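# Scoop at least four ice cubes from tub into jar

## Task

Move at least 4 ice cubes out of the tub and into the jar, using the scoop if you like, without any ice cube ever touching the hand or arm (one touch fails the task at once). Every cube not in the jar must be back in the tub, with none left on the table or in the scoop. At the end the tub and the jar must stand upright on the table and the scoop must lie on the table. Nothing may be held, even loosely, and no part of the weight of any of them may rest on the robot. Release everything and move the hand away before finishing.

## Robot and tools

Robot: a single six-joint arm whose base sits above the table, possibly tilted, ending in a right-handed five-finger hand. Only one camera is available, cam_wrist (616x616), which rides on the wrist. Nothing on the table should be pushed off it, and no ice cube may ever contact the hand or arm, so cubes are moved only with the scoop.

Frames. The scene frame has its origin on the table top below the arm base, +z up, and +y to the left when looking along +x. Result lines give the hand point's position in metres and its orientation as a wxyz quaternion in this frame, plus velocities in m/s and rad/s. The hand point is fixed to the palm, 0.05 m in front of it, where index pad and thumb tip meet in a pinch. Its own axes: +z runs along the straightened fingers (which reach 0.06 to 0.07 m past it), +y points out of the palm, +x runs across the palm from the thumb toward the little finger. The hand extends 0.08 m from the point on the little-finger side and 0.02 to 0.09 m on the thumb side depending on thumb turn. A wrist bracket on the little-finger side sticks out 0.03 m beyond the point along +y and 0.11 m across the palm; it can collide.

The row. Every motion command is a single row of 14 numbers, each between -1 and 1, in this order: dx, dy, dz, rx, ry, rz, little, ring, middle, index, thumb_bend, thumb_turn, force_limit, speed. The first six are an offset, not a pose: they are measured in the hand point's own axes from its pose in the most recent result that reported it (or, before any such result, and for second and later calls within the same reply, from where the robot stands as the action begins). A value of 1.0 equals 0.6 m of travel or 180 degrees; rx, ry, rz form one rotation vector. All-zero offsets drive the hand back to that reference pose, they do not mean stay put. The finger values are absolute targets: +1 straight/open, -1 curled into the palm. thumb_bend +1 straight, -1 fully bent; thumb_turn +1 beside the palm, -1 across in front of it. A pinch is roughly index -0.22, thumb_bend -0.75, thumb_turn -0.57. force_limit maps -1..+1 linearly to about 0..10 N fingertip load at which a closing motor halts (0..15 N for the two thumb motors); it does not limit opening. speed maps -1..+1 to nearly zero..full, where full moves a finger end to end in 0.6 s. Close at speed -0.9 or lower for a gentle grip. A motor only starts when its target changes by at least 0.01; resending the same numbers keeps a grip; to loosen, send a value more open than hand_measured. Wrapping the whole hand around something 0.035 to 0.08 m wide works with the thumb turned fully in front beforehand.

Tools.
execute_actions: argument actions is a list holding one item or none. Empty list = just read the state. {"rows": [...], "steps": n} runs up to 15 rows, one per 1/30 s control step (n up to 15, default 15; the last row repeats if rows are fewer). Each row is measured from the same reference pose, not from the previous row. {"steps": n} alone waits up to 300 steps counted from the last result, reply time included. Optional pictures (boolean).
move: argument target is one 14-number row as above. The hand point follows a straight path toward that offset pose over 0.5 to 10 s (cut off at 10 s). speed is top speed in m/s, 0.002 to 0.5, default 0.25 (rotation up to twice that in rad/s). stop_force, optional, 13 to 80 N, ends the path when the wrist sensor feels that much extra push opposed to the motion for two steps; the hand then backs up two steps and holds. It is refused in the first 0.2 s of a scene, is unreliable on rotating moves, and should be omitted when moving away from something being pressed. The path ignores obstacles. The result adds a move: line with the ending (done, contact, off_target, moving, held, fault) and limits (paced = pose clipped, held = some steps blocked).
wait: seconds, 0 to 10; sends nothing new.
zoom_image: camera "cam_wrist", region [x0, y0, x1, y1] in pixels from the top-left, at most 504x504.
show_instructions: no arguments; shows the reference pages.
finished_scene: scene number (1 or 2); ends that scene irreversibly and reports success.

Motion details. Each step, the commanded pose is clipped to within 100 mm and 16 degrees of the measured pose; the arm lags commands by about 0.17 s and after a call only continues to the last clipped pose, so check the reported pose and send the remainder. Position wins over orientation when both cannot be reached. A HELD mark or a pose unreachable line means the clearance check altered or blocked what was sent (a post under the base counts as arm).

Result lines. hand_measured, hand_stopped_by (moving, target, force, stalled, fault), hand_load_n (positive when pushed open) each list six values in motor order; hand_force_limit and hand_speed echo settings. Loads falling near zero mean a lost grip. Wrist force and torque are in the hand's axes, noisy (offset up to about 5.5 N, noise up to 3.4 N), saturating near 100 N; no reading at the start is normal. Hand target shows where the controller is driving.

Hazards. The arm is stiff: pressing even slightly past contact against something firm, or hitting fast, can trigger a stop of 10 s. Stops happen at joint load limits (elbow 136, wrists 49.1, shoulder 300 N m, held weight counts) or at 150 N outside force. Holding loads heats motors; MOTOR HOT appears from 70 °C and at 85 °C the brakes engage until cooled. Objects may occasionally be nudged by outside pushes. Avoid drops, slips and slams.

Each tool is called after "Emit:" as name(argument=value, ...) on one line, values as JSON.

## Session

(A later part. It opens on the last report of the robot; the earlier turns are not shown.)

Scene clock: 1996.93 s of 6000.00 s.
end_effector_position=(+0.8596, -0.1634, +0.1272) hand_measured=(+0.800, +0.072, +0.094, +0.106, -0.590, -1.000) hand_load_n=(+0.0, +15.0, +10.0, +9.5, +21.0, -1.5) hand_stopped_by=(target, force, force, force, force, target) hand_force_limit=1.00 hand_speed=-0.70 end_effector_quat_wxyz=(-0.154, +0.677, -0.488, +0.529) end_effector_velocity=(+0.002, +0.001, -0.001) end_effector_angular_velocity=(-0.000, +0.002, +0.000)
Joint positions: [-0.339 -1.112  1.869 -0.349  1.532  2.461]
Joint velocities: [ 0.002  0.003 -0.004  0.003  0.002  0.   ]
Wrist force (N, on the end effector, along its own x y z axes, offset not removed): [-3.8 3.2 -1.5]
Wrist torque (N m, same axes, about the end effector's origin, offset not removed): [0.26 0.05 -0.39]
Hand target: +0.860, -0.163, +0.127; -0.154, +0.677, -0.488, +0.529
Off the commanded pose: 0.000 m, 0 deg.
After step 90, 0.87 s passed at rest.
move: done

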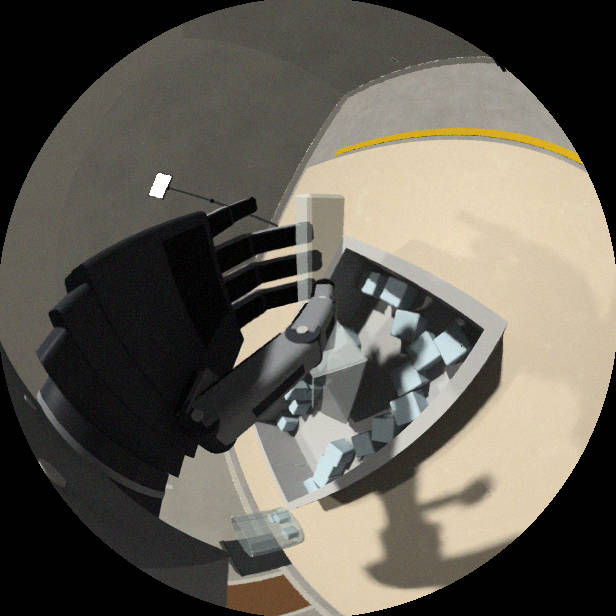

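Emit:
move(target=[0.029,-0.015,-0.055,0,0,0,0.8,-1,-1,-1,-0.7,-1,1,-0.7], speed=0.05)

Emit:
move(target=[0,0.042,-0.072,0,0,0,0.8,-1,-1,-1,-0.7,-1,1,-0.7], speed=0.03)

Emit:
zoom_image(camera="cam_wrist", region=[240,280,500,520])

Scene clock: 2007.73 s of 6000.00 s.
end_effector_position=(+0.8350, -0.1634, +0.1564) hand_measured=(+0.800, +0.072, +0.094, +0.106, -0.590, -1.000) hand_load_n=(+0.0, +11.0, +10.0, +13.0, +21.0, +1.5) hand_stopped_by=(target, force, force, force, force, target) hand_force_limit=1.00 hand_speed=-0.70 end_effector_quat_wxyz=(-0.154, +0.677, -0.488, +0.529) end_effector_velocity=(-0.001, +0.000, +0.002) end_effector_angular_velocity=(-0.000, +0.001, +0.001)
Joint positions: [-0.354 -1.178  1.905 -0.319  1.518  2.455]
Joint velocities: [-0.    -0.003  0.001  0.004 -0.001 -0.001]
Wrist force (N, on the end effector, along its own x y z axes, offset not removed): [-1.8 3.0 0.3]
Wrist torque (N m, same axes, about the end effector's origin, offset not removed): [0.48 0.02 -0.18]
Hand target: +0.835, -0.163, +0.157; -0.154, +0.677, -0.488, +0.529
Off the commanded pose: 0.000 m, 0 deg.
After step 90, 6.63 s passed at rest.
move: done

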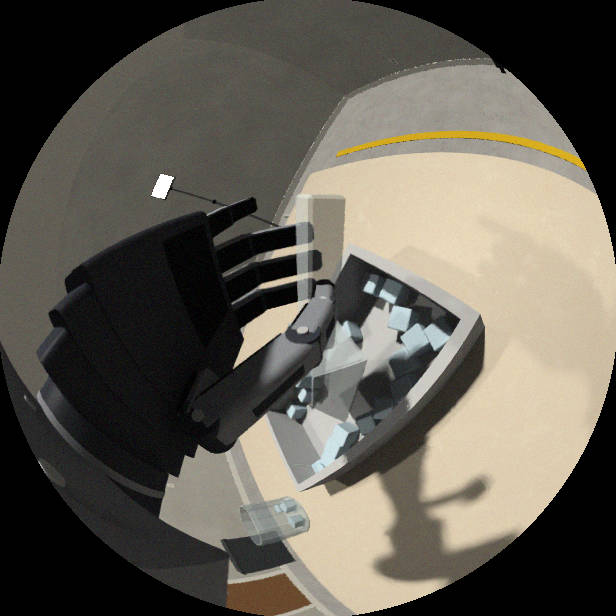

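Scene clock: 2009.73 s of 6000.00 s.
end_effector_position=(+0.7852, -0.1622, +0.1551) hand_measured=(+0.800, +0.070, +0.094, +0.108, -0.590, -1.000) hand_load_n=(+0.0, +6.5, +10.5, +17.5, +20.5, +5.0) hand_stopped_by=(target, force, force, force, force, target) hand_force_limit=1.00 hand_speed=-0.70 end_effector_quat_wxyz=(-0.154, +0.677, -0.488, +0.529) end_effector_velocity=(-0.002, +0.000, -0.000) end_effector_angular_velocity=(+0.000, -0.001, -0.000)
Joint positions: [-0.386 -1.243  2.007 -0.354  1.489  2.442]
Joint velocities: [-0.001 -0.003  0.005 -0.003 -0.001 -0.   ]
Wrist force (N, on the end effector, along its own x y z axes, offset not removed): [-1.7 -1.4 3.0]
Wrist torque (N m, same axes, about the end effector's origin, offset not removed): [0.21 0.29 0.02]
Hand target: +0.785, -0.162, +0.155; -0.154, +0.677, -0.488, +0.529
Off the commanded pose: 0.000 m, 0 deg.
move: done

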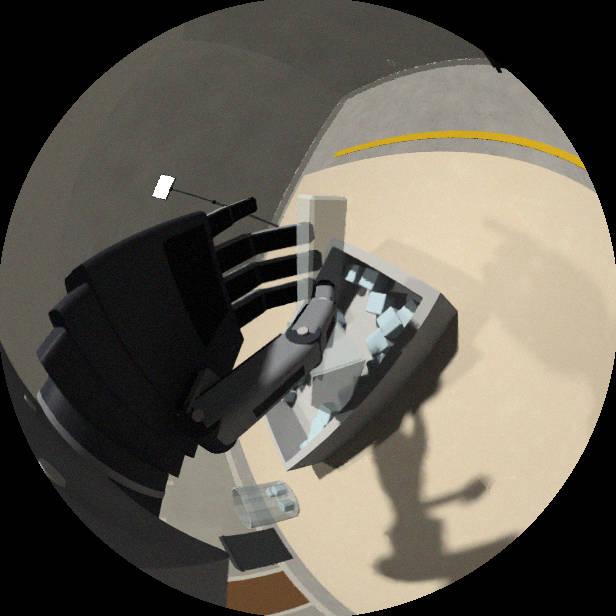

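Region (240, 280, 500, 520) of cam_wrist's 616x616 image, scaled by 1.938, with more detail than that image has; it fills the top 465 rows of this view, and the rest is white.

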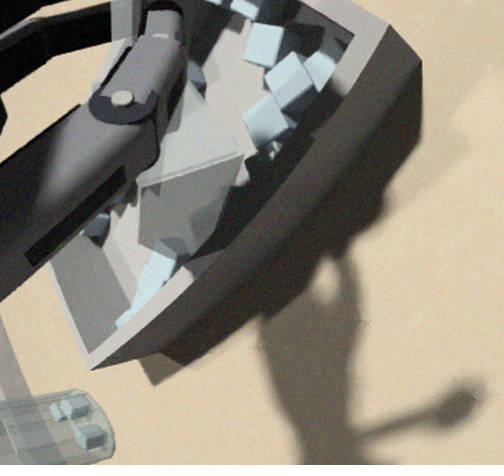

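Emit:
move(target=[-0.008,0.044,0.033,0,-0.033,0.058,0.8,-1,-1,-1,-0.7,-1,1,-0.7], speed=0.04)

Emit:
move(target=[-0.123,-0.045,-0.026,0,0,0,0.8,-1,-1,-1,-0.7,-1,1,-0.7], speed=0.04)

Emit:
zoom_image(camera="cam_wrist", region=[240,280,500,520])

Scene clock: 2022.27 s of 6000.00 s.
end_effector_position=(+0.7894, -0.1768, +0.1256) hand_measured=(+0.800, +0.070, +0.094, +0.108, -0.590, -1.000) hand_load_n=(+0.0, +11.0, +10.0, +13.0, +21.0, +1.5) hand_stopped_by=(target, force, force, force, force, target) hand_force_limit=1.00 hand_speed=-0.70 end_effector_quat_wxyz=(-0.226, +0.656, -0.539, +0.477) end_effector_velocity=(+0.001, -0.001, -0.001) end_effector_angular_velocity=(+0.014, -0.001, +0.000)
Joint positions: [-0.464 -1.193  1.98  -0.311  1.335  2.579]
Joint velocities: [-0.005  0.004 -0.003  0.003 -0.011  0.009]
Wrist force (N, on the end effector, along its own x y z axes, offset not removed): [-3.9 -1.2 1.8]
Wrist torque (N m, same axes, about the end effector's origin, offset not removed): [-0.27 0.34 -0.37]
Hand target: +0.789, -0.177, +0.125; -0.227, +0.656, -0.539, +0.477
Off the commanded pose: 0.000 m, 0 deg.
After step 90, 6.67 s passed at rest.
move: done

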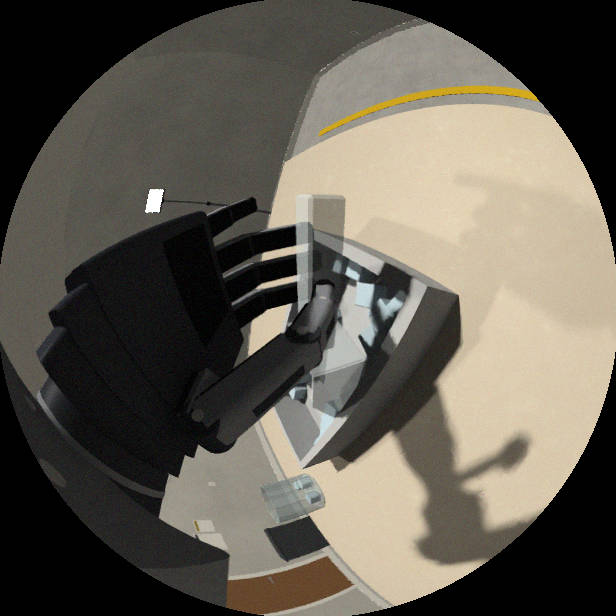

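Scene clock: 2024.63 s of 6000.00 s.
end_effector_position=(+0.7916, -0.0969, +0.1262) hand_measured=(+0.800, +0.070, +0.094, +0.108, -0.590, -1.000) hand_load_n=(+0.0, +8.5, +10.5, +15.0, +22.0, +3.5) hand_stopped_by=(target, force, force, force, force, target) hand_force_limit=1.00 hand_speed=-0.70 end_effector_quat_wxyz=(-0.226, +0.656, -0.539, +0.477) end_effector_velocity=(+0.000, +0.002, -0.000) end_effector_angular_velocity=(+0.000, +0.000, -0.000)
Joint positions: [-0.336 -1.208  2.001 -0.327  1.449  2.638]
Joint velocities: [ 0.004  0.     0.    -0.     0.003  0.002]
Wrist force (N, on the end effector, along its own x y z axes, offset not removed): [-1.8 0.5 3.7]
Wrist torque (N m, same axes, about the end effector's origin, offset not removed): [0.30 0.40 -0.26]
Hand target: +0.792, -0.097, +0.126; -0.226, +0.656, -0.539, +0.477
Off the commanded pose: 0.000 m, 0 deg.
move: done

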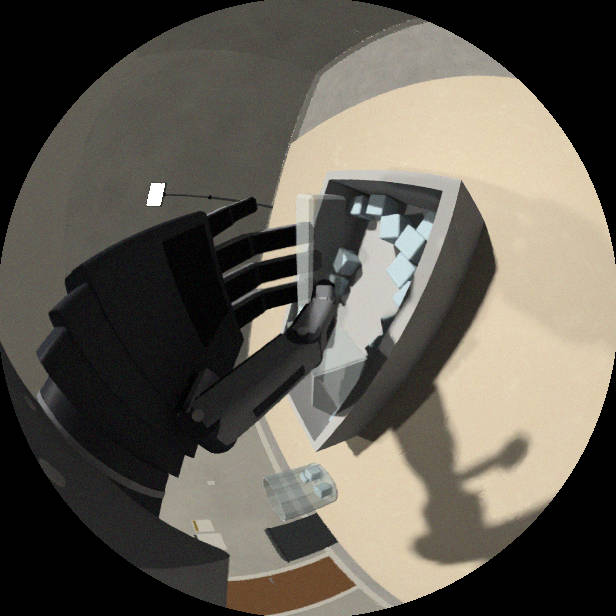

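Region (240, 280, 500, 520) of cam_wrist's 616x616 image, scaled by 1.938, with more detail than that image has; it fills the top 465 rows of this view, and the rest is white.

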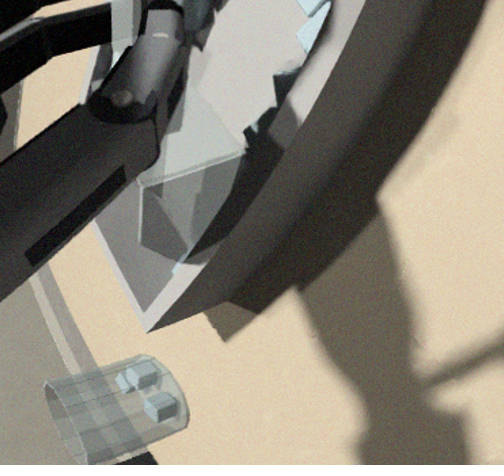

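Emit:
move(target=[0.241,-0.11,0.015,0,0.13,-0.226,0.8,-1,-1,-1,-0.7,-1,1,-0.7], speed=0.1)

Scene clock: 2043.07 s of 6000.00 s.
end_effector_position=(+0.8266, -0.2111, +0.2310) hand_measured=(+0.800, +0.070, +0.094, +0.108, -0.590, -1.000) hand_load_n=(+0.0, +11.0, +10.0, +13.0, +21.0, +1.5) hand_stopped_by=(target, force, force, force, force, target) hand_force_limit=1.00 hand_speed=-0.70 end_effector_quat_wxyz=(+0.063, +0.693, -0.313, +0.646) end_effector_velocity=(+0.000, -0.001, +0.001) end_effector_angular_velocity=(-0.012, +0.002, +0.000)
Joint positions: [-0.302 -1.232  1.972 -0.576  1.744  1.923]
Joint velocities: [-0.    -0.     0.001 -0.005  0.002 -0.012]
Wrist force (N, on the end effector, along its own x y z axes, offset not removed): [-3.3 0.4 -0.1]
Wrist torque (N m, same axes, about the end effector's origin, offset not removed): [0.14 0.12 -0.28]
Hand target: +0.827, -0.211, +0.231; +0.064, +0.693, -0.313, +0.647
Off the commanded pose: 0.000 m, 0 deg.
After step 90, 10.97 s passed at rest.
move: done

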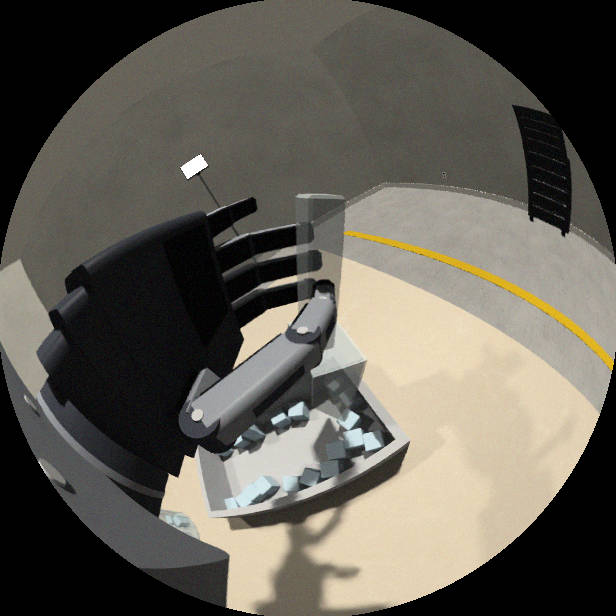

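Emit:
move(target=[-0.055,0.038,-0.026,0,0,0,0.8,-1,-1,-1,-0.7,-1,1,-0.7], speed=0.03)

Emit:
zoom_image(camera="cam_wrist", region=[200,320,460,540])

Scene clock: 2051.33 s of 6000.00 s.
end_effector_position=(+0.8027, -0.2100, +0.1956) hand_measured=(+0.800, +0.070, +0.094, +0.108, -0.590, -1.000) hand_load_n=(+0.0, +12.0, +10.0, +12.5, +20.5, +1.0) hand_stopped_by=(target, force, force, force, force, target) hand_force_limit=1.00 hand_speed=-0.70 end_effector_quat_wxyz=(+0.063, +0.693, -0.313, +0.646) end_effector_velocity=(-0.001, +0.000, -0.001) end_effector_angular_velocity=(-0.001, -0.002, +0.001)
Joint positions: [-0.314 -1.22   2.04  -0.657  1.732  1.921]
Joint velocities: [-0.     0.     0.003 -0.005 -0.001 -0.001]
Wrist force (N, on the end effector, along its own x y z axes, offset not removed): [-1.5 1.4 0.5]
Wrist torque (N m, same axes, about the end effector's origin, offset not removed): [0.29 0.22 -0.12]
Hand target: +0.803, -0.210, +0.195; +0.063, +0.693, -0.313, +0.646
Off the commanded pose: 0.000 m, 0 deg.
After step 90, 3.50 s passed at rest.
move: done

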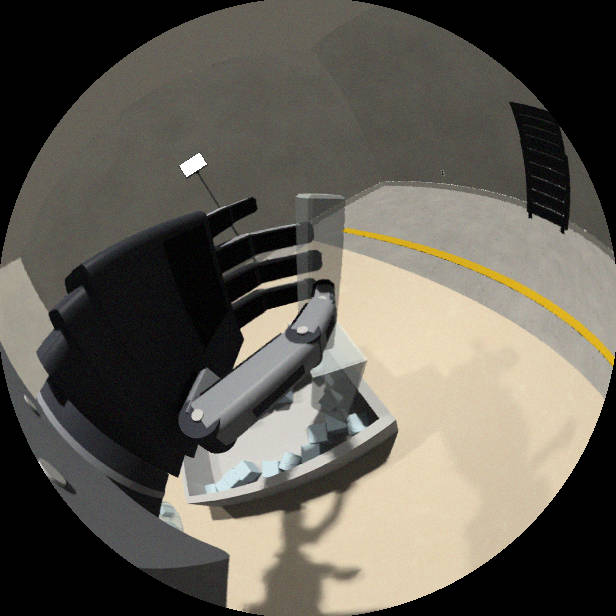

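Region (200, 320, 460, 540) of cam_wrist's 616x616 image, scaled by 1.938, with more detail than that image has; it fills the top 426 rows of this view, and the rest is white.

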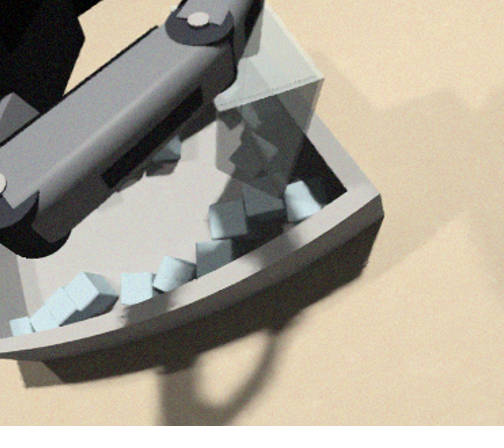

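Touching. Down .003 and drag forward .05.

Emit:
move(target=[-0.035,-0.066,-0.038,0,0,0,0.8,-1,-1,-1,-0.7,-1,1,-0.7], speed=0.025)

Emit:
zoom_image(camera="cam_wrist", region=[200,320,460,540])

Scene clock: 2057.60 s of 6000.00 s.
end_effector_position=(+0.8042, -0.1601, +0.1920) hand_measured=(+0.800, +0.072, +0.094, +0.108, -0.590, -1.000) hand_load_n=(+0.0, +15.5, +11.0, +11.0, +19.0, -3.0) hand_stopped_by=(target, force, force, force, force, target) hand_force_limit=1.00 hand_speed=-0.70 end_effector_quat_wxyz=(+0.063, +0.693, -0.313, +0.646) end_effector_velocity=(+0.000, +0.003, +0.000) end_effector_angular_velocity=(-0.000, -0.001, +0.000)
Joint positions: [-0.232 -1.214  2.041 -0.66   1.813  1.935]
Joint velocities: [ 0.005  0.    -0.001 -0.     0.004  0.001]
Wrist force (N, on the end effector, along its own x y z axes, offset not removed): [10.2 -1.7 -2.6]
Wrist torque (N m, same axes, about the end effector's origin, offset not removed): [0.32 0.00 0.04]
Hand target: +0.804, -0.160, +0.192; +0.063, +0.693, -0.313, +0.646
Off the commanded pose: 0.000 m, 0 deg.
After step 90, 0.97 s passed at rest.
move: done

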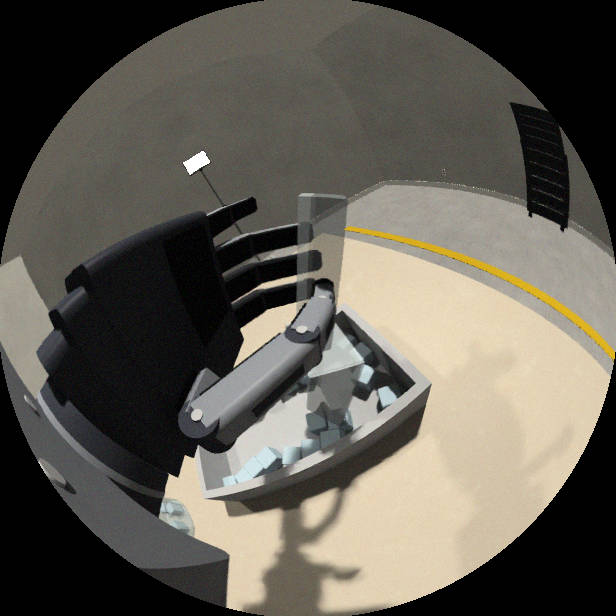

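Region (200, 320, 460, 540) of cam_wrist's 616x616 image, scaled by 1.938, with more detail than that image has; it fills the top 426 rows of this view, and the rest is white.

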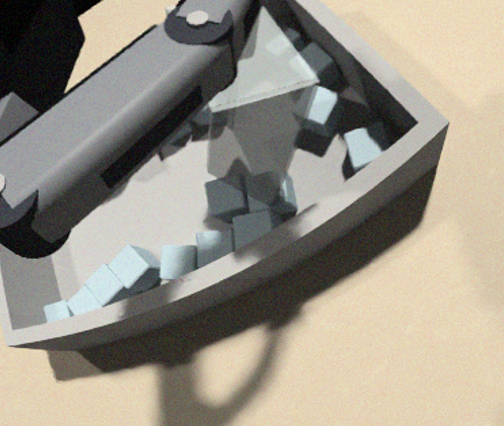

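Emit:
move(target=[-0.008,-0.062,0.042,0,0,0,0.8,-1,-1,-1,-0.7,-1,1,-0.7], speed=0.025)

Emit:
zoom_image(camera="cam_wrist", region=[200,320,460,540])

Scene clock: 2063.73 s of 6000.00 s.
end_effector_position=(+0.8448, -0.1412, +0.1953) hand_measured=(+0.800, +0.072, +0.094, +0.108, -0.590, -1.000) hand_load_n=(+0.0, +10.5, +10.5, +13.0, +21.0, +1.0) hand_stopped_by=(target, force, force, force, force, target) hand_force_limit=1.00 hand_speed=-0.70 end_effector_quat_wxyz=(+0.063, +0.693, -0.313, +0.646) end_effector_velocity=(+0.002, +0.001, +0.000) end_effector_angular_velocity=(+0.001, -0.000, +0.000)
Joint positions: [-0.185 -1.165  1.955 -0.622  1.859  1.943]
Joint velocities: [ 0.003  0.002 -0.005  0.003  0.002  0.001]
Wrist force (N, on the end effector, along its own x y z axes, offset not removed): [-4.1 0.0 1.4]
Wrist torque (N m, same axes, about the end effector's origin, offset not removed): [0.01 0.23 -0.29]
Hand target: +0.845, -0.141, +0.195; +0.063, +0.693, -0.313, +0.646
Off the commanded pose: 0.000 m, 0 deg.
After step 90, 1.03 s passed at rest.
move: done

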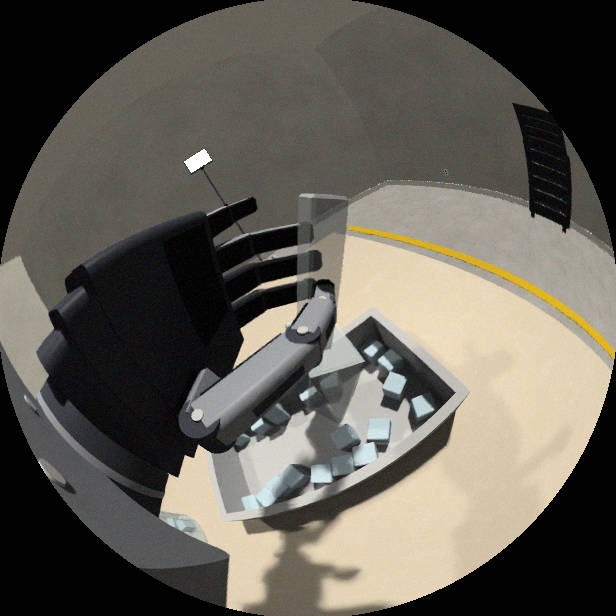

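Region (200, 320, 460, 540) of cam_wrist's 616x616 image, scaled by 1.938, with more detail than that image has; it fills the top 426 rows of this view, and the rest is white.

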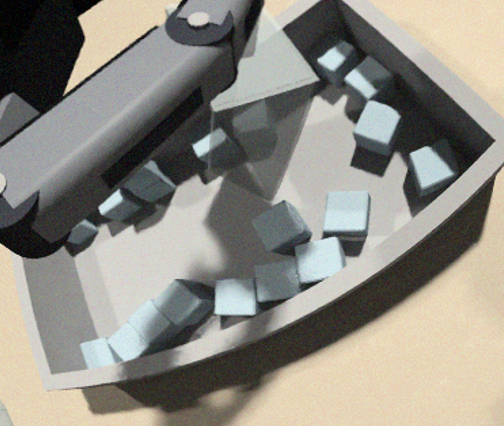

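Emit:
move(target=[0.006,0.018,-0.06,0,0,0,0.8,-1,-1,-1,-0.7,-1,1,-0.7], speed=0.03)

Emit:
move(target=[-0.012,0.004,0.002,0,0,0,0.8,-1,-1,-1,-0.7,-1,1,-0.7], speed=0.01)

Emit:
move(target=[-0.025,-0.079,0.012,0,0,0,0.8,-1,-1,-1,-0.7,-1,1,-0.7], speed=0.025)

Emit:
zoom_image(camera="cam_wrist", region=[200,300,480,540])

Scene clock: 2076.30 s of 6000.00 s.
end_effector_position=(+0.8085, -0.1334, +0.2009) hand_measured=(+0.800, +0.072, +0.094, +0.108, -0.590, -1.000) hand_load_n=(+0.0, +10.5, +10.5, +13.0, +21.0, +1.0) hand_stopped_by=(target, force, force, force, force, target) hand_force_limit=1.00 hand_speed=-0.70 end_effector_quat_wxyz=(+0.063, +0.693, -0.313, +0.646) end_effector_velocity=(-0.003, +0.000, +0.000) end_effector_angular_velocity=(-0.000, +0.002, -0.000)
Joint positions: [-0.186 -1.219  2.025 -0.638  1.858  1.943]
Joint velocities: [-0.    -0.003  0.005  0.    -0.    -0.001]
Wrist force (N, on the end effector, along its own x y z axes, offset not removed): [-3.3 1.5 -0.9]
Wrist torque (N m, same axes, about the end effector's origin, offset not removed): [0.37 0.14 -0.23]
Hand target: +0.808, -0.133, +0.201; +0.063, +0.693, -0.313, +0.646
Off the commanded pose: 0.000 m, 0 deg.
After step 90, 7.97 s passed at rest.
move: done

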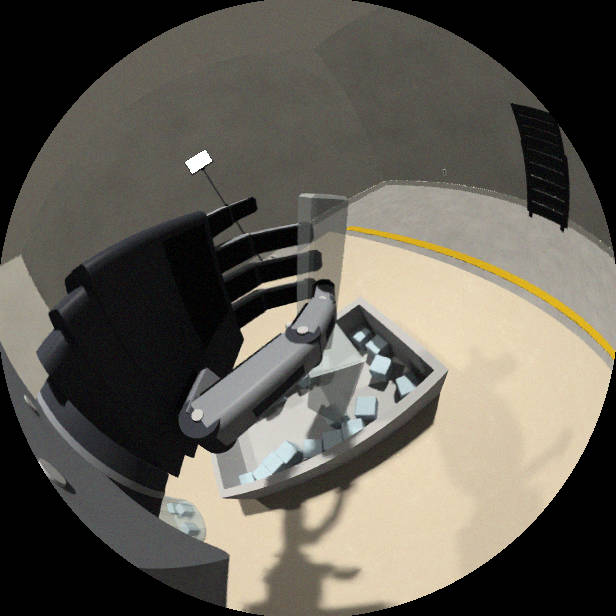

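Scene clock: 2077.30 s of 6000.00 s.
end_effector_position=(+0.8086, -0.1334, +0.1934) hand_measured=(+0.800, +0.072, +0.094, +0.108, -0.590, -1.000) hand_load_n=(+0.0, +11.0, +10.5, +13.0, +20.5, +0.5) hand_stopped_by=(target, force, force, force, force, target) hand_force_limit=1.00 hand_speed=-0.70 end_effector_quat_wxyz=(+0.063, +0.693, -0.313, +0.646) end_effector_velocity=(-0.001, -0.001, -0.002) end_effector_angular_velocity=(+0.000, +0.000, -0.001)
Joint positions: [-0.186 -1.209  2.029 -0.652  1.858  1.943]
Joint velocities: [-0.001  0.001  0.002 -0.003 -0.    -0.   ]
Wrist force (N, on the end effector, along its own x y z axes, offset not removed): [-2.2 0.6 0.3]
Wrist torque (N m, same axes, about the end effector's origin, offset not removed): [0.29 0.30 -0.24]
Hand target: +0.809, -0.133, +0.193; +0.063, +0.693, -0.313, +0.646
Off the commanded pose: 0.000 m, 0 deg.
move: done

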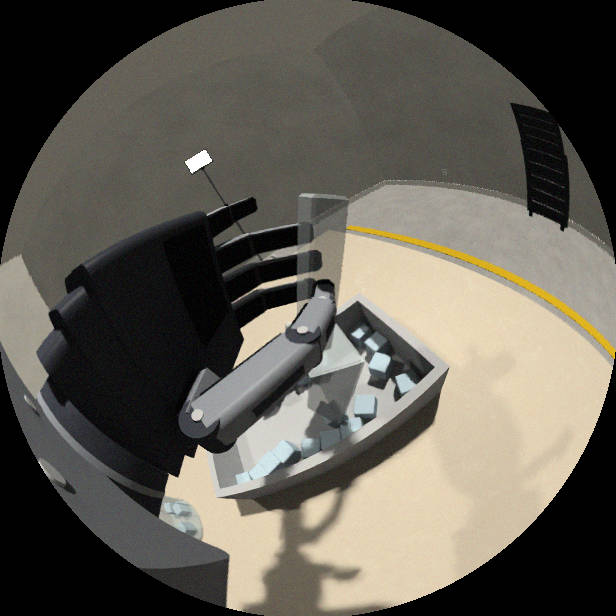

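Scene clock: 2079.60 s of 6000.00 s.
end_effector_position=(+0.8394, -0.0941, +0.1933) hand_measured=(+0.800, +0.072, +0.094, +0.108, -0.590, -1.000) hand_load_n=(+0.0, +10.5, +10.5, +13.5, +21.0, +1.0) hand_stopped_by=(target, force, force, force, force, target) hand_force_limit=1.00 hand_speed=-0.70 end_effector_quat_wxyz=(+0.063, +0.693, -0.313, +0.646) end_effector_velocity=(+0.000, +0.002, -0.002) end_effector_angular_velocity=(+0.001, +0.003, +0.000)
Joint positions: [-0.112 -1.164  1.959 -0.622  1.931  1.956]
Joint velocities: [ 0.004  0.003 -0.002  0.003  0.003  0.001]
Wrist force (N, on the end effector, along its own x y z axes, offset not removed): [-2.1 1.6 -0.4]
Wrist torque (N m, same axes, about the end effector's origin, offset not removed): [0.36 -0.03 -0.19]
Hand target: +0.840, -0.094, +0.193; +0.063, +0.693, -0.313, +0.646
Off the commanded pose: 0.000 m, 0 deg.
move: done

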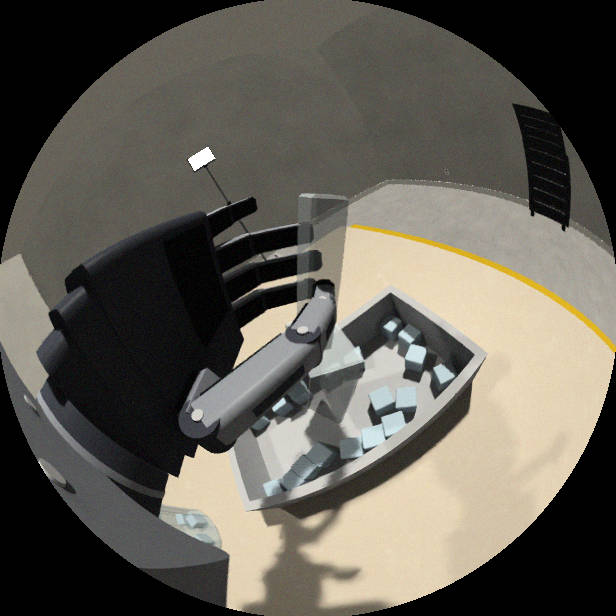

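Region (200, 300, 480, 540) of cam_wrist's 616x616 image, scaled by 1.800, with more detail than that image has; it fills the top 432 rows of this view, and the rest is white.

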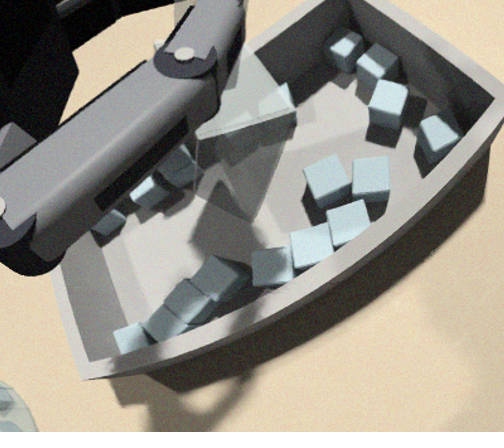

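Emit:
move(target=[0.0425,0.094,-0.009,0,0,0,0.8,-1,-1,-1,-0.7,-1,1,-0.7], speed=0.04)

Emit:
move(target=[-0.015,0.005,0.003,0,0,0,0.8,-1,-1,-1,-0.7,-1,1,-0.7], speed=0.01)

Emit:
move(target=[-0.025,-0.079,0.012,0,0,0,0.8,-1,-1,-1,-0.7,-1,1,-0.7], speed=0.025)

Emit:
zoom_image(camera="cam_wrist", region=[200,300,480,540])

Scene clock: 2091.57 s of 6000.00 s.
end_effector_position=(+0.8051, -0.1452, +0.2001) hand_measured=(+0.800, +0.072, +0.094, +0.108, -0.590, -1.000) hand_load_n=(+0.0, +10.5, +10.5, +13.5, +21.0, +1.0) hand_stopped_by=(target, force, force, force, force, target) hand_force_limit=1.00 hand_speed=-0.70 end_effector_quat_wxyz=(+0.063, +0.693, -0.313, +0.646) end_effector_velocity=(-0.000, -0.002, +0.001) end_effector_angular_velocity=(-0.000, -0.001, +0.000)
Joint positions: [-0.207 -1.223  2.034 -0.644  1.838  1.939]
Joint velocities: [-0.003 -0.002  0.001  0.    -0.003 -0.   ]
Wrist force (N, on the end effector, along its own x y z axes, offset not removed): [-4.5 -0.1 1.0]
Wrist torque (N m, same axes, about the end effector's origin, offset not removed): [-0.05 0.33 -0.41]
Hand target: +0.805, -0.145, +0.200; +0.063, +0.693, -0.313, +0.646
Off the commanded pose: 0.000 m, 0 deg.
After step 90, 7.03 s passed at rest.
move: done

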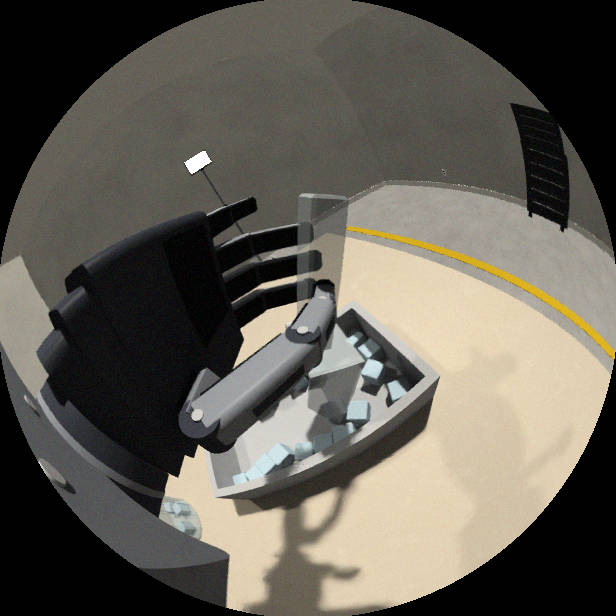

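Scene clock: 2092.77 s of 6000.00 s.
end_effector_position=(+0.8054, -0.1453, +0.1907) hand_measured=(+0.800, +0.072, +0.094, +0.108, -0.590, -1.000) hand_load_n=(+0.0, +13.0, +10.5, +12.5, +19.5, -1.5) hand_stopped_by=(target, force, force, force, force, target) hand_force_limit=1.00 hand_speed=-0.70 end_effector_quat_wxyz=(+0.063, +0.693, -0.313, +0.646) end_effector_velocity=(-0.002, +0.000, -0.004) end_effector_angular_velocity=(+0.001, +0.006, -0.000)
Joint positions: [-0.207 -1.21   2.038 -0.661  1.838  1.939]
Joint velocities: [-0.     0.004  0.002 -0.     0.    -0.001]
Wrist force (N, on the end effector, along its own x y z axes, offset not removed): [9.1 -2.1 -1.7]
Wrist torque (N m, same axes, about the end effector's origin, offset not removed): [0.29 0.06 0.16]
Hand target: +0.805, -0.145, +0.190; +0.063, +0.693, -0.313, +0.646
Off the commanded pose: 0.000 m, 0 deg.
move: done

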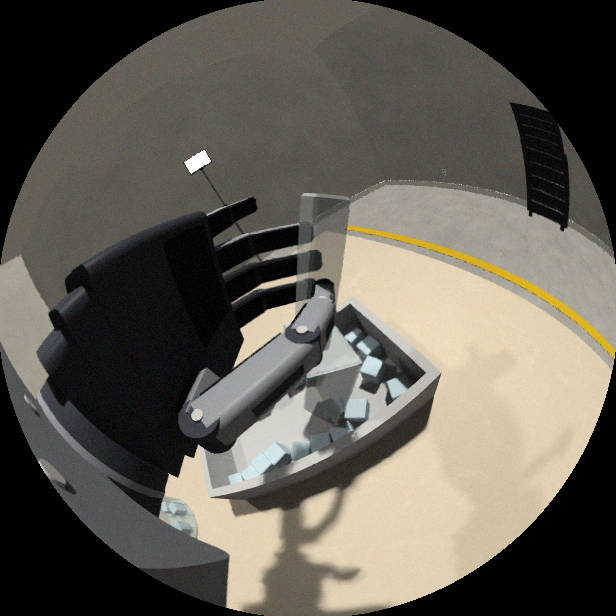

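Scene clock: 2095.07 s of 6000.00 s.
end_effector_position=(+0.8363, -0.1060, +0.1905) hand_measured=(+0.800, +0.072, +0.094, +0.108, -0.590, -1.000) hand_load_n=(+0.0, +10.0, +10.0, +13.5, +21.0, +0.5) hand_stopped_by=(target, force, force, force, force, target) hand_force_limit=1.00 hand_speed=-0.70 end_effector_quat_wxyz=(+0.063, +0.693, -0.313, +0.646) end_effector_velocity=(+0.002, +0.002, +0.000) end_effector_angular_velocity=(-0.000, -0.001, -0.000)
Joint positions: [-0.132 -1.166  1.969 -0.632  1.911  1.952]
Joint velocities: [ 0.004  0.002 -0.004  0.001  0.004  0.001]
Wrist force (N, on the end effector, along its own x y z axes, offset not removed): [-3.8 -0.3 0.5]
Wrist torque (N m, same axes, about the end effector's origin, offset not removed): [-0.06 0.32 -0.32]
Hand target: +0.836, -0.106, +0.191; +0.063, +0.693, -0.313, +0.646
Off the commanded pose: 0.000 m, 0 deg.
move: done

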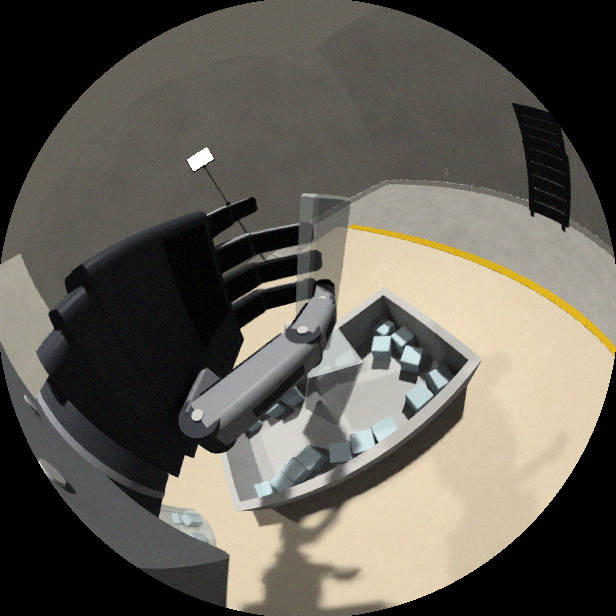

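Region (200, 300, 480, 540) of cam_wrist's 616x616 image, scaled by 1.800, with more detail than that image has; it fills the top 432 rows of this view, and the rest is white.

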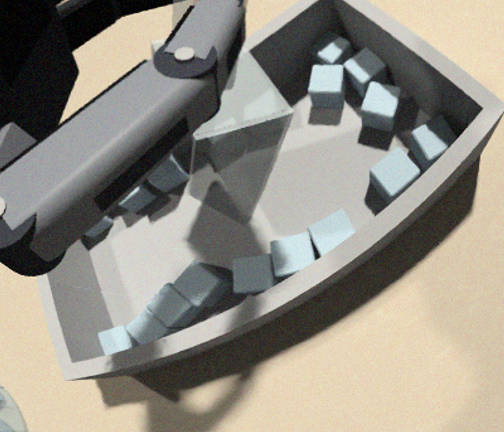

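Emit:
move(target=[0.006,0.112,0.036,0,0,0,0.8,-1,-1,-1,-0.7,-1,1,-0.7], speed=0.04)

Emit:
move(target=[0,0.027,-0.047,0,0,0,0.8,-1,-1,-1,-0.7,-1,1,-0.7], speed=0.025)

Emit:
move(target=[-0.034,-0.081,-0.047,0,0,0,0.8,-1,-1,-1,-0.7,-1,1,-0.7], speed=0.04)

Emit:
zoom_image(camera="cam_wrist", region=[180,300,460,540])

Scene clock: 2110.20 s of 6000.00 s.
end_effector_position=(+0.8201, -0.1713, +0.1693) hand_measured=(+0.800, +0.072, +0.094, +0.108, -0.590, -1.000) hand_load_n=(+0.0, +10.0, +10.0, +13.5, +21.0, +0.5) hand_stopped_by=(target, force, force, force, force, target) hand_force_limit=1.00 hand_speed=-0.70 end_effector_quat_wxyz=(+0.063, +0.693, -0.313, +0.646) end_effector_velocity=(-0.001, -0.002, -0.001) end_effector_angular_velocity=(+0.000, +0.002, -0.000)
Joint positions: [-0.243 -1.163  2.02  -0.69   1.802  1.933]
Joint velocities: [-0.003  0.     0.002 -0.    -0.003 -0.001]
Wrist force (N, on the end effector, along its own x y z axes, offset not removed): [-3.3 0.5 -0.2]
Wrist torque (N m, same axes, about the end effector's origin, offset not removed): [0.20 0.18 -0.24]
Hand target: +0.820, -0.171, +0.169; +0.063, +0.693, -0.313, +0.646
Off the commanded pose: 0.000 m, 0 deg.
After step 90, 10.00 s passed at rest.
move: done

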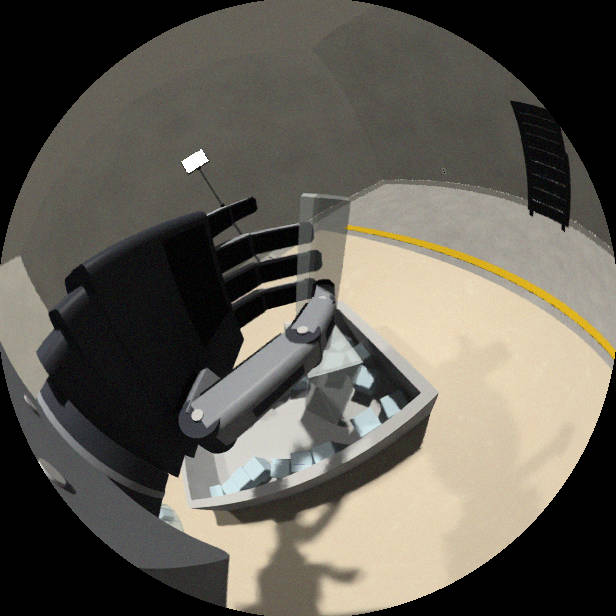

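Scene clock: 2111.80 s of 6000.00 s.
end_effector_position=(+0.7879, -0.1703, +0.1686) hand_measured=(+0.800, +0.072, +0.094, +0.108, -0.590, -1.000) hand_load_n=(+0.0, +10.0, +10.0, +13.5, +21.0, +0.5) hand_stopped_by=(target, force, force, force, force, target) hand_force_limit=1.00 hand_speed=-0.70 end_effector_quat_wxyz=(+0.063, +0.693, -0.313, +0.646) end_effector_velocity=(-0.002, -0.000, +0.001) end_effector_angular_velocity=(-0.001, -0.003, -0.000)
Joint positions: [-0.257 -1.203  2.085 -0.717  1.788  1.93 ]
Joint velocities: [-0.002 -0.004  0.005 -0.004 -0.001 -0.   ]
Wrist force (N, on the end effector, along its own x y z axes, offset not removed): [-2.8 -0.4 -0.3]
Wrist torque (N m, same axes, about the end effector's origin, offset not removed): [-0.03 0.12 -0.24]
Hand target: +0.788, -0.170, +0.169; +0.063, +0.693, -0.313, +0.646
Off the commanded pose: 0.000 m, 0 deg.
move: done

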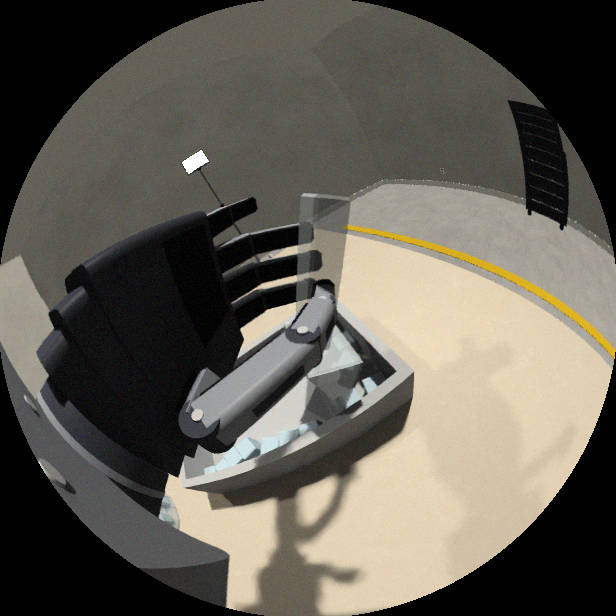

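Scene clock: 2113.67 s of 6000.00 s.
end_effector_position=(+0.7894, -0.1107, +0.1693) hand_measured=(+0.800, +0.072, +0.094, +0.108, -0.590, -1.000) hand_load_n=(+0.0, +10.0, +10.0, +13.5, +21.0, +1.0) hand_stopped_by=(target, force, force, force, force, target) hand_force_limit=1.00 hand_speed=-0.70 end_effector_quat_wxyz=(+0.063, +0.693, -0.313, +0.646) end_effector_velocity=(+0.001, +0.001, +0.001) end_effector_angular_velocity=(-0.000, -0.002, -0.001)
Joint positions: [-0.155 -1.198  2.075 -0.708  1.889  1.948]
Joint velocities: [ 0.003 -0.    -0.002  0.001  0.004  0.001]
Wrist force (N, on the end effector, along its own x y z axes, offset not removed): [-2.0 0.5 0.4]
Wrist torque (N m, same axes, about the end effector's origin, offset not removed): [0.11 -0.08 -0.10]
Hand target: +0.789, -0.111, +0.169; +0.063, +0.693, -0.313, +0.646
Off the commanded pose: 0.000 m, 0 deg.
move: done

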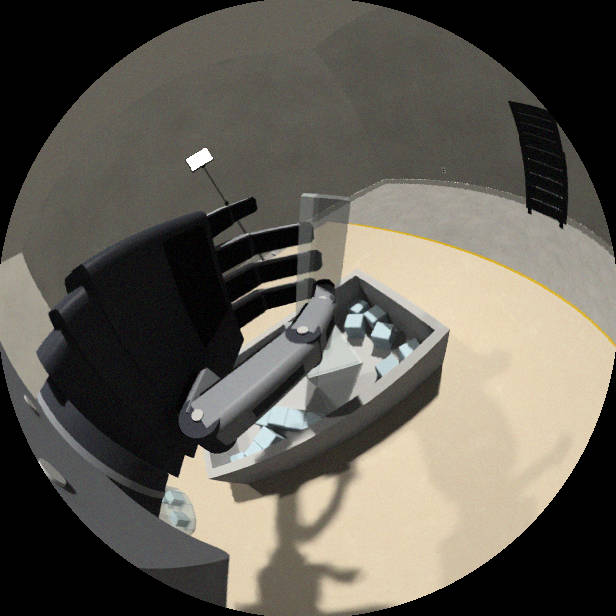

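Region (180, 300, 460, 540) of cam_wrist's 616x616 image, scaled by 1.800, with more detail than that image has; it fills the top 432 rows of this view, and the rest is white.

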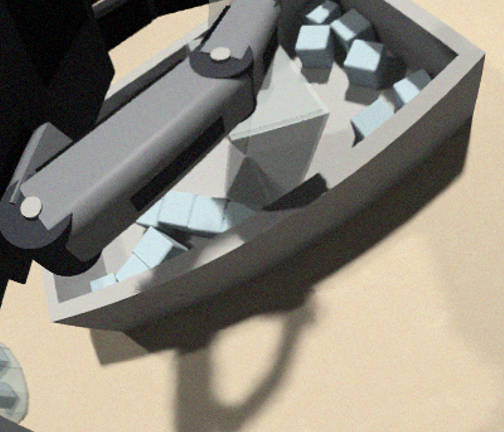

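Emit:
move(target=[-0.017,-0.041,-0.023,0,0,0,0.8,-1,-1,-1,-0.7,-1,1,-0.7], speed=0.04)

Emit:
move(target=[0,0.12,0.147,0,-0.086,0.149,0.8,-1,-1,-1,-0.7,-1,1,-0.7], speed=0.08)

Emit:
zoom_image(camera="cam_wrist", region=[230,320,450,520])

Scene clock: 2122.93 s of 6000.00 s.
end_effector_position=(+0.7905, -0.0809, +0.1697) hand_measured=(+0.800, +0.072, +0.094, +0.108, -0.590, -1.000) hand_load_n=(+0.0, +10.0, +10.0, +13.5, +21.0, +1.0) hand_stopped_by=(target, force, force, force, force, target) hand_force_limit=1.00 hand_speed=-0.70 end_effector_quat_wxyz=(+0.063, +0.693, -0.313, +0.646) end_effector_velocity=(+0.000, +0.002, -0.000) end_effector_angular_velocity=(+0.000, +0.000, -0.001)
Joint positions: [-0.103 -1.192  2.065 -0.7    1.94   1.958]
Joint velocities: [ 0.003  0.001 -0.001  0.     0.004  0.001]
Wrist force (N, on the end effector, along its own x y z axes, offset not removed): [-3.0 0.3 0.4]
Wrist torque (N m, same axes, about the end effector's origin, offset not removed): [0.07 0.10 -0.21]
Hand target: +0.791, -0.081, +0.170; +0.063, +0.693, -0.313, +0.646
Off the commanded pose: 0.000 m, 0 deg.
After step 90, 5.17 s passed at rest.
move: done

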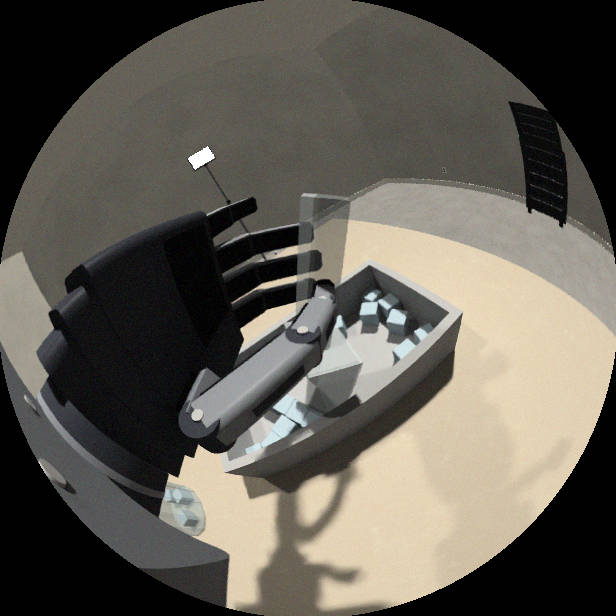

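Scene clock: 2126.67 s of 6000.00 s.
end_effector_position=(+0.8289, -0.1816, +0.1332) hand_measured=(+0.800, +0.072, +0.094, +0.108, -0.590, -1.000) hand_load_n=(+0.0, +10.0, +10.0, +13.5, +21.0, +0.5) hand_stopped_by=(target, force, force, force, force, target) hand_force_limit=1.00 hand_speed=-0.70 end_effector_quat_wxyz=(-0.130, +0.682, -0.470, +0.545) end_effector_velocity=(+0.001, -0.001, -0.001) end_effector_angular_velocity=(+0.010, +0.000, +0.002)
Joint positions: [-0.367 -1.154  1.935 -0.395  1.533  2.39 ]
Joint velocities: [-0.004  0.002 -0.003  0.005 -0.009  0.006]
Wrist force (N, on the end effector, along its own x y z axes, offset not removed): [-3.4 1.0 -0.6]
Wrist torque (N m, same axes, about the end effector's origin, offset not removed): [0.25 0.27 -0.26]
Hand target: +0.829, -0.182, +0.133; -0.130, +0.682, -0.470, +0.545
Off the commanded pose: 0.000 m, 0 deg.
move: done

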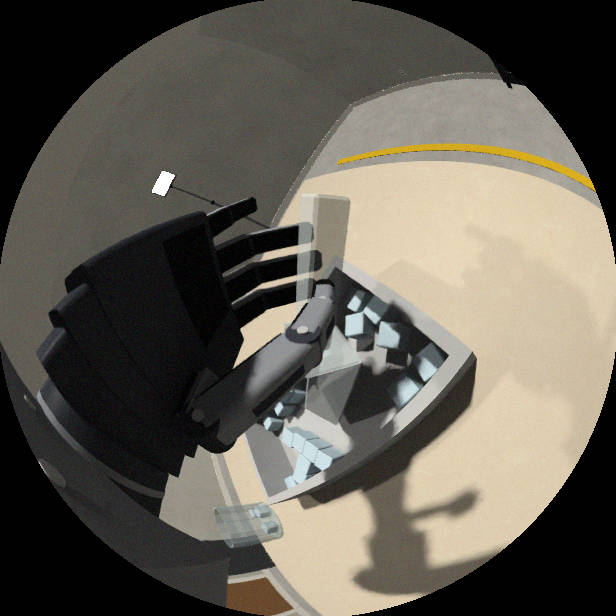

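Region (230, 320, 450, 520) of cam_wrist's 616x616 image, scaled by 2.291, with more detail than that image has; it fills the top 458 rows of this view, and the rest is white.

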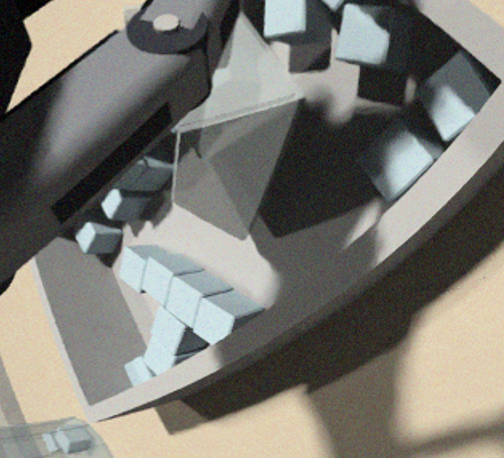

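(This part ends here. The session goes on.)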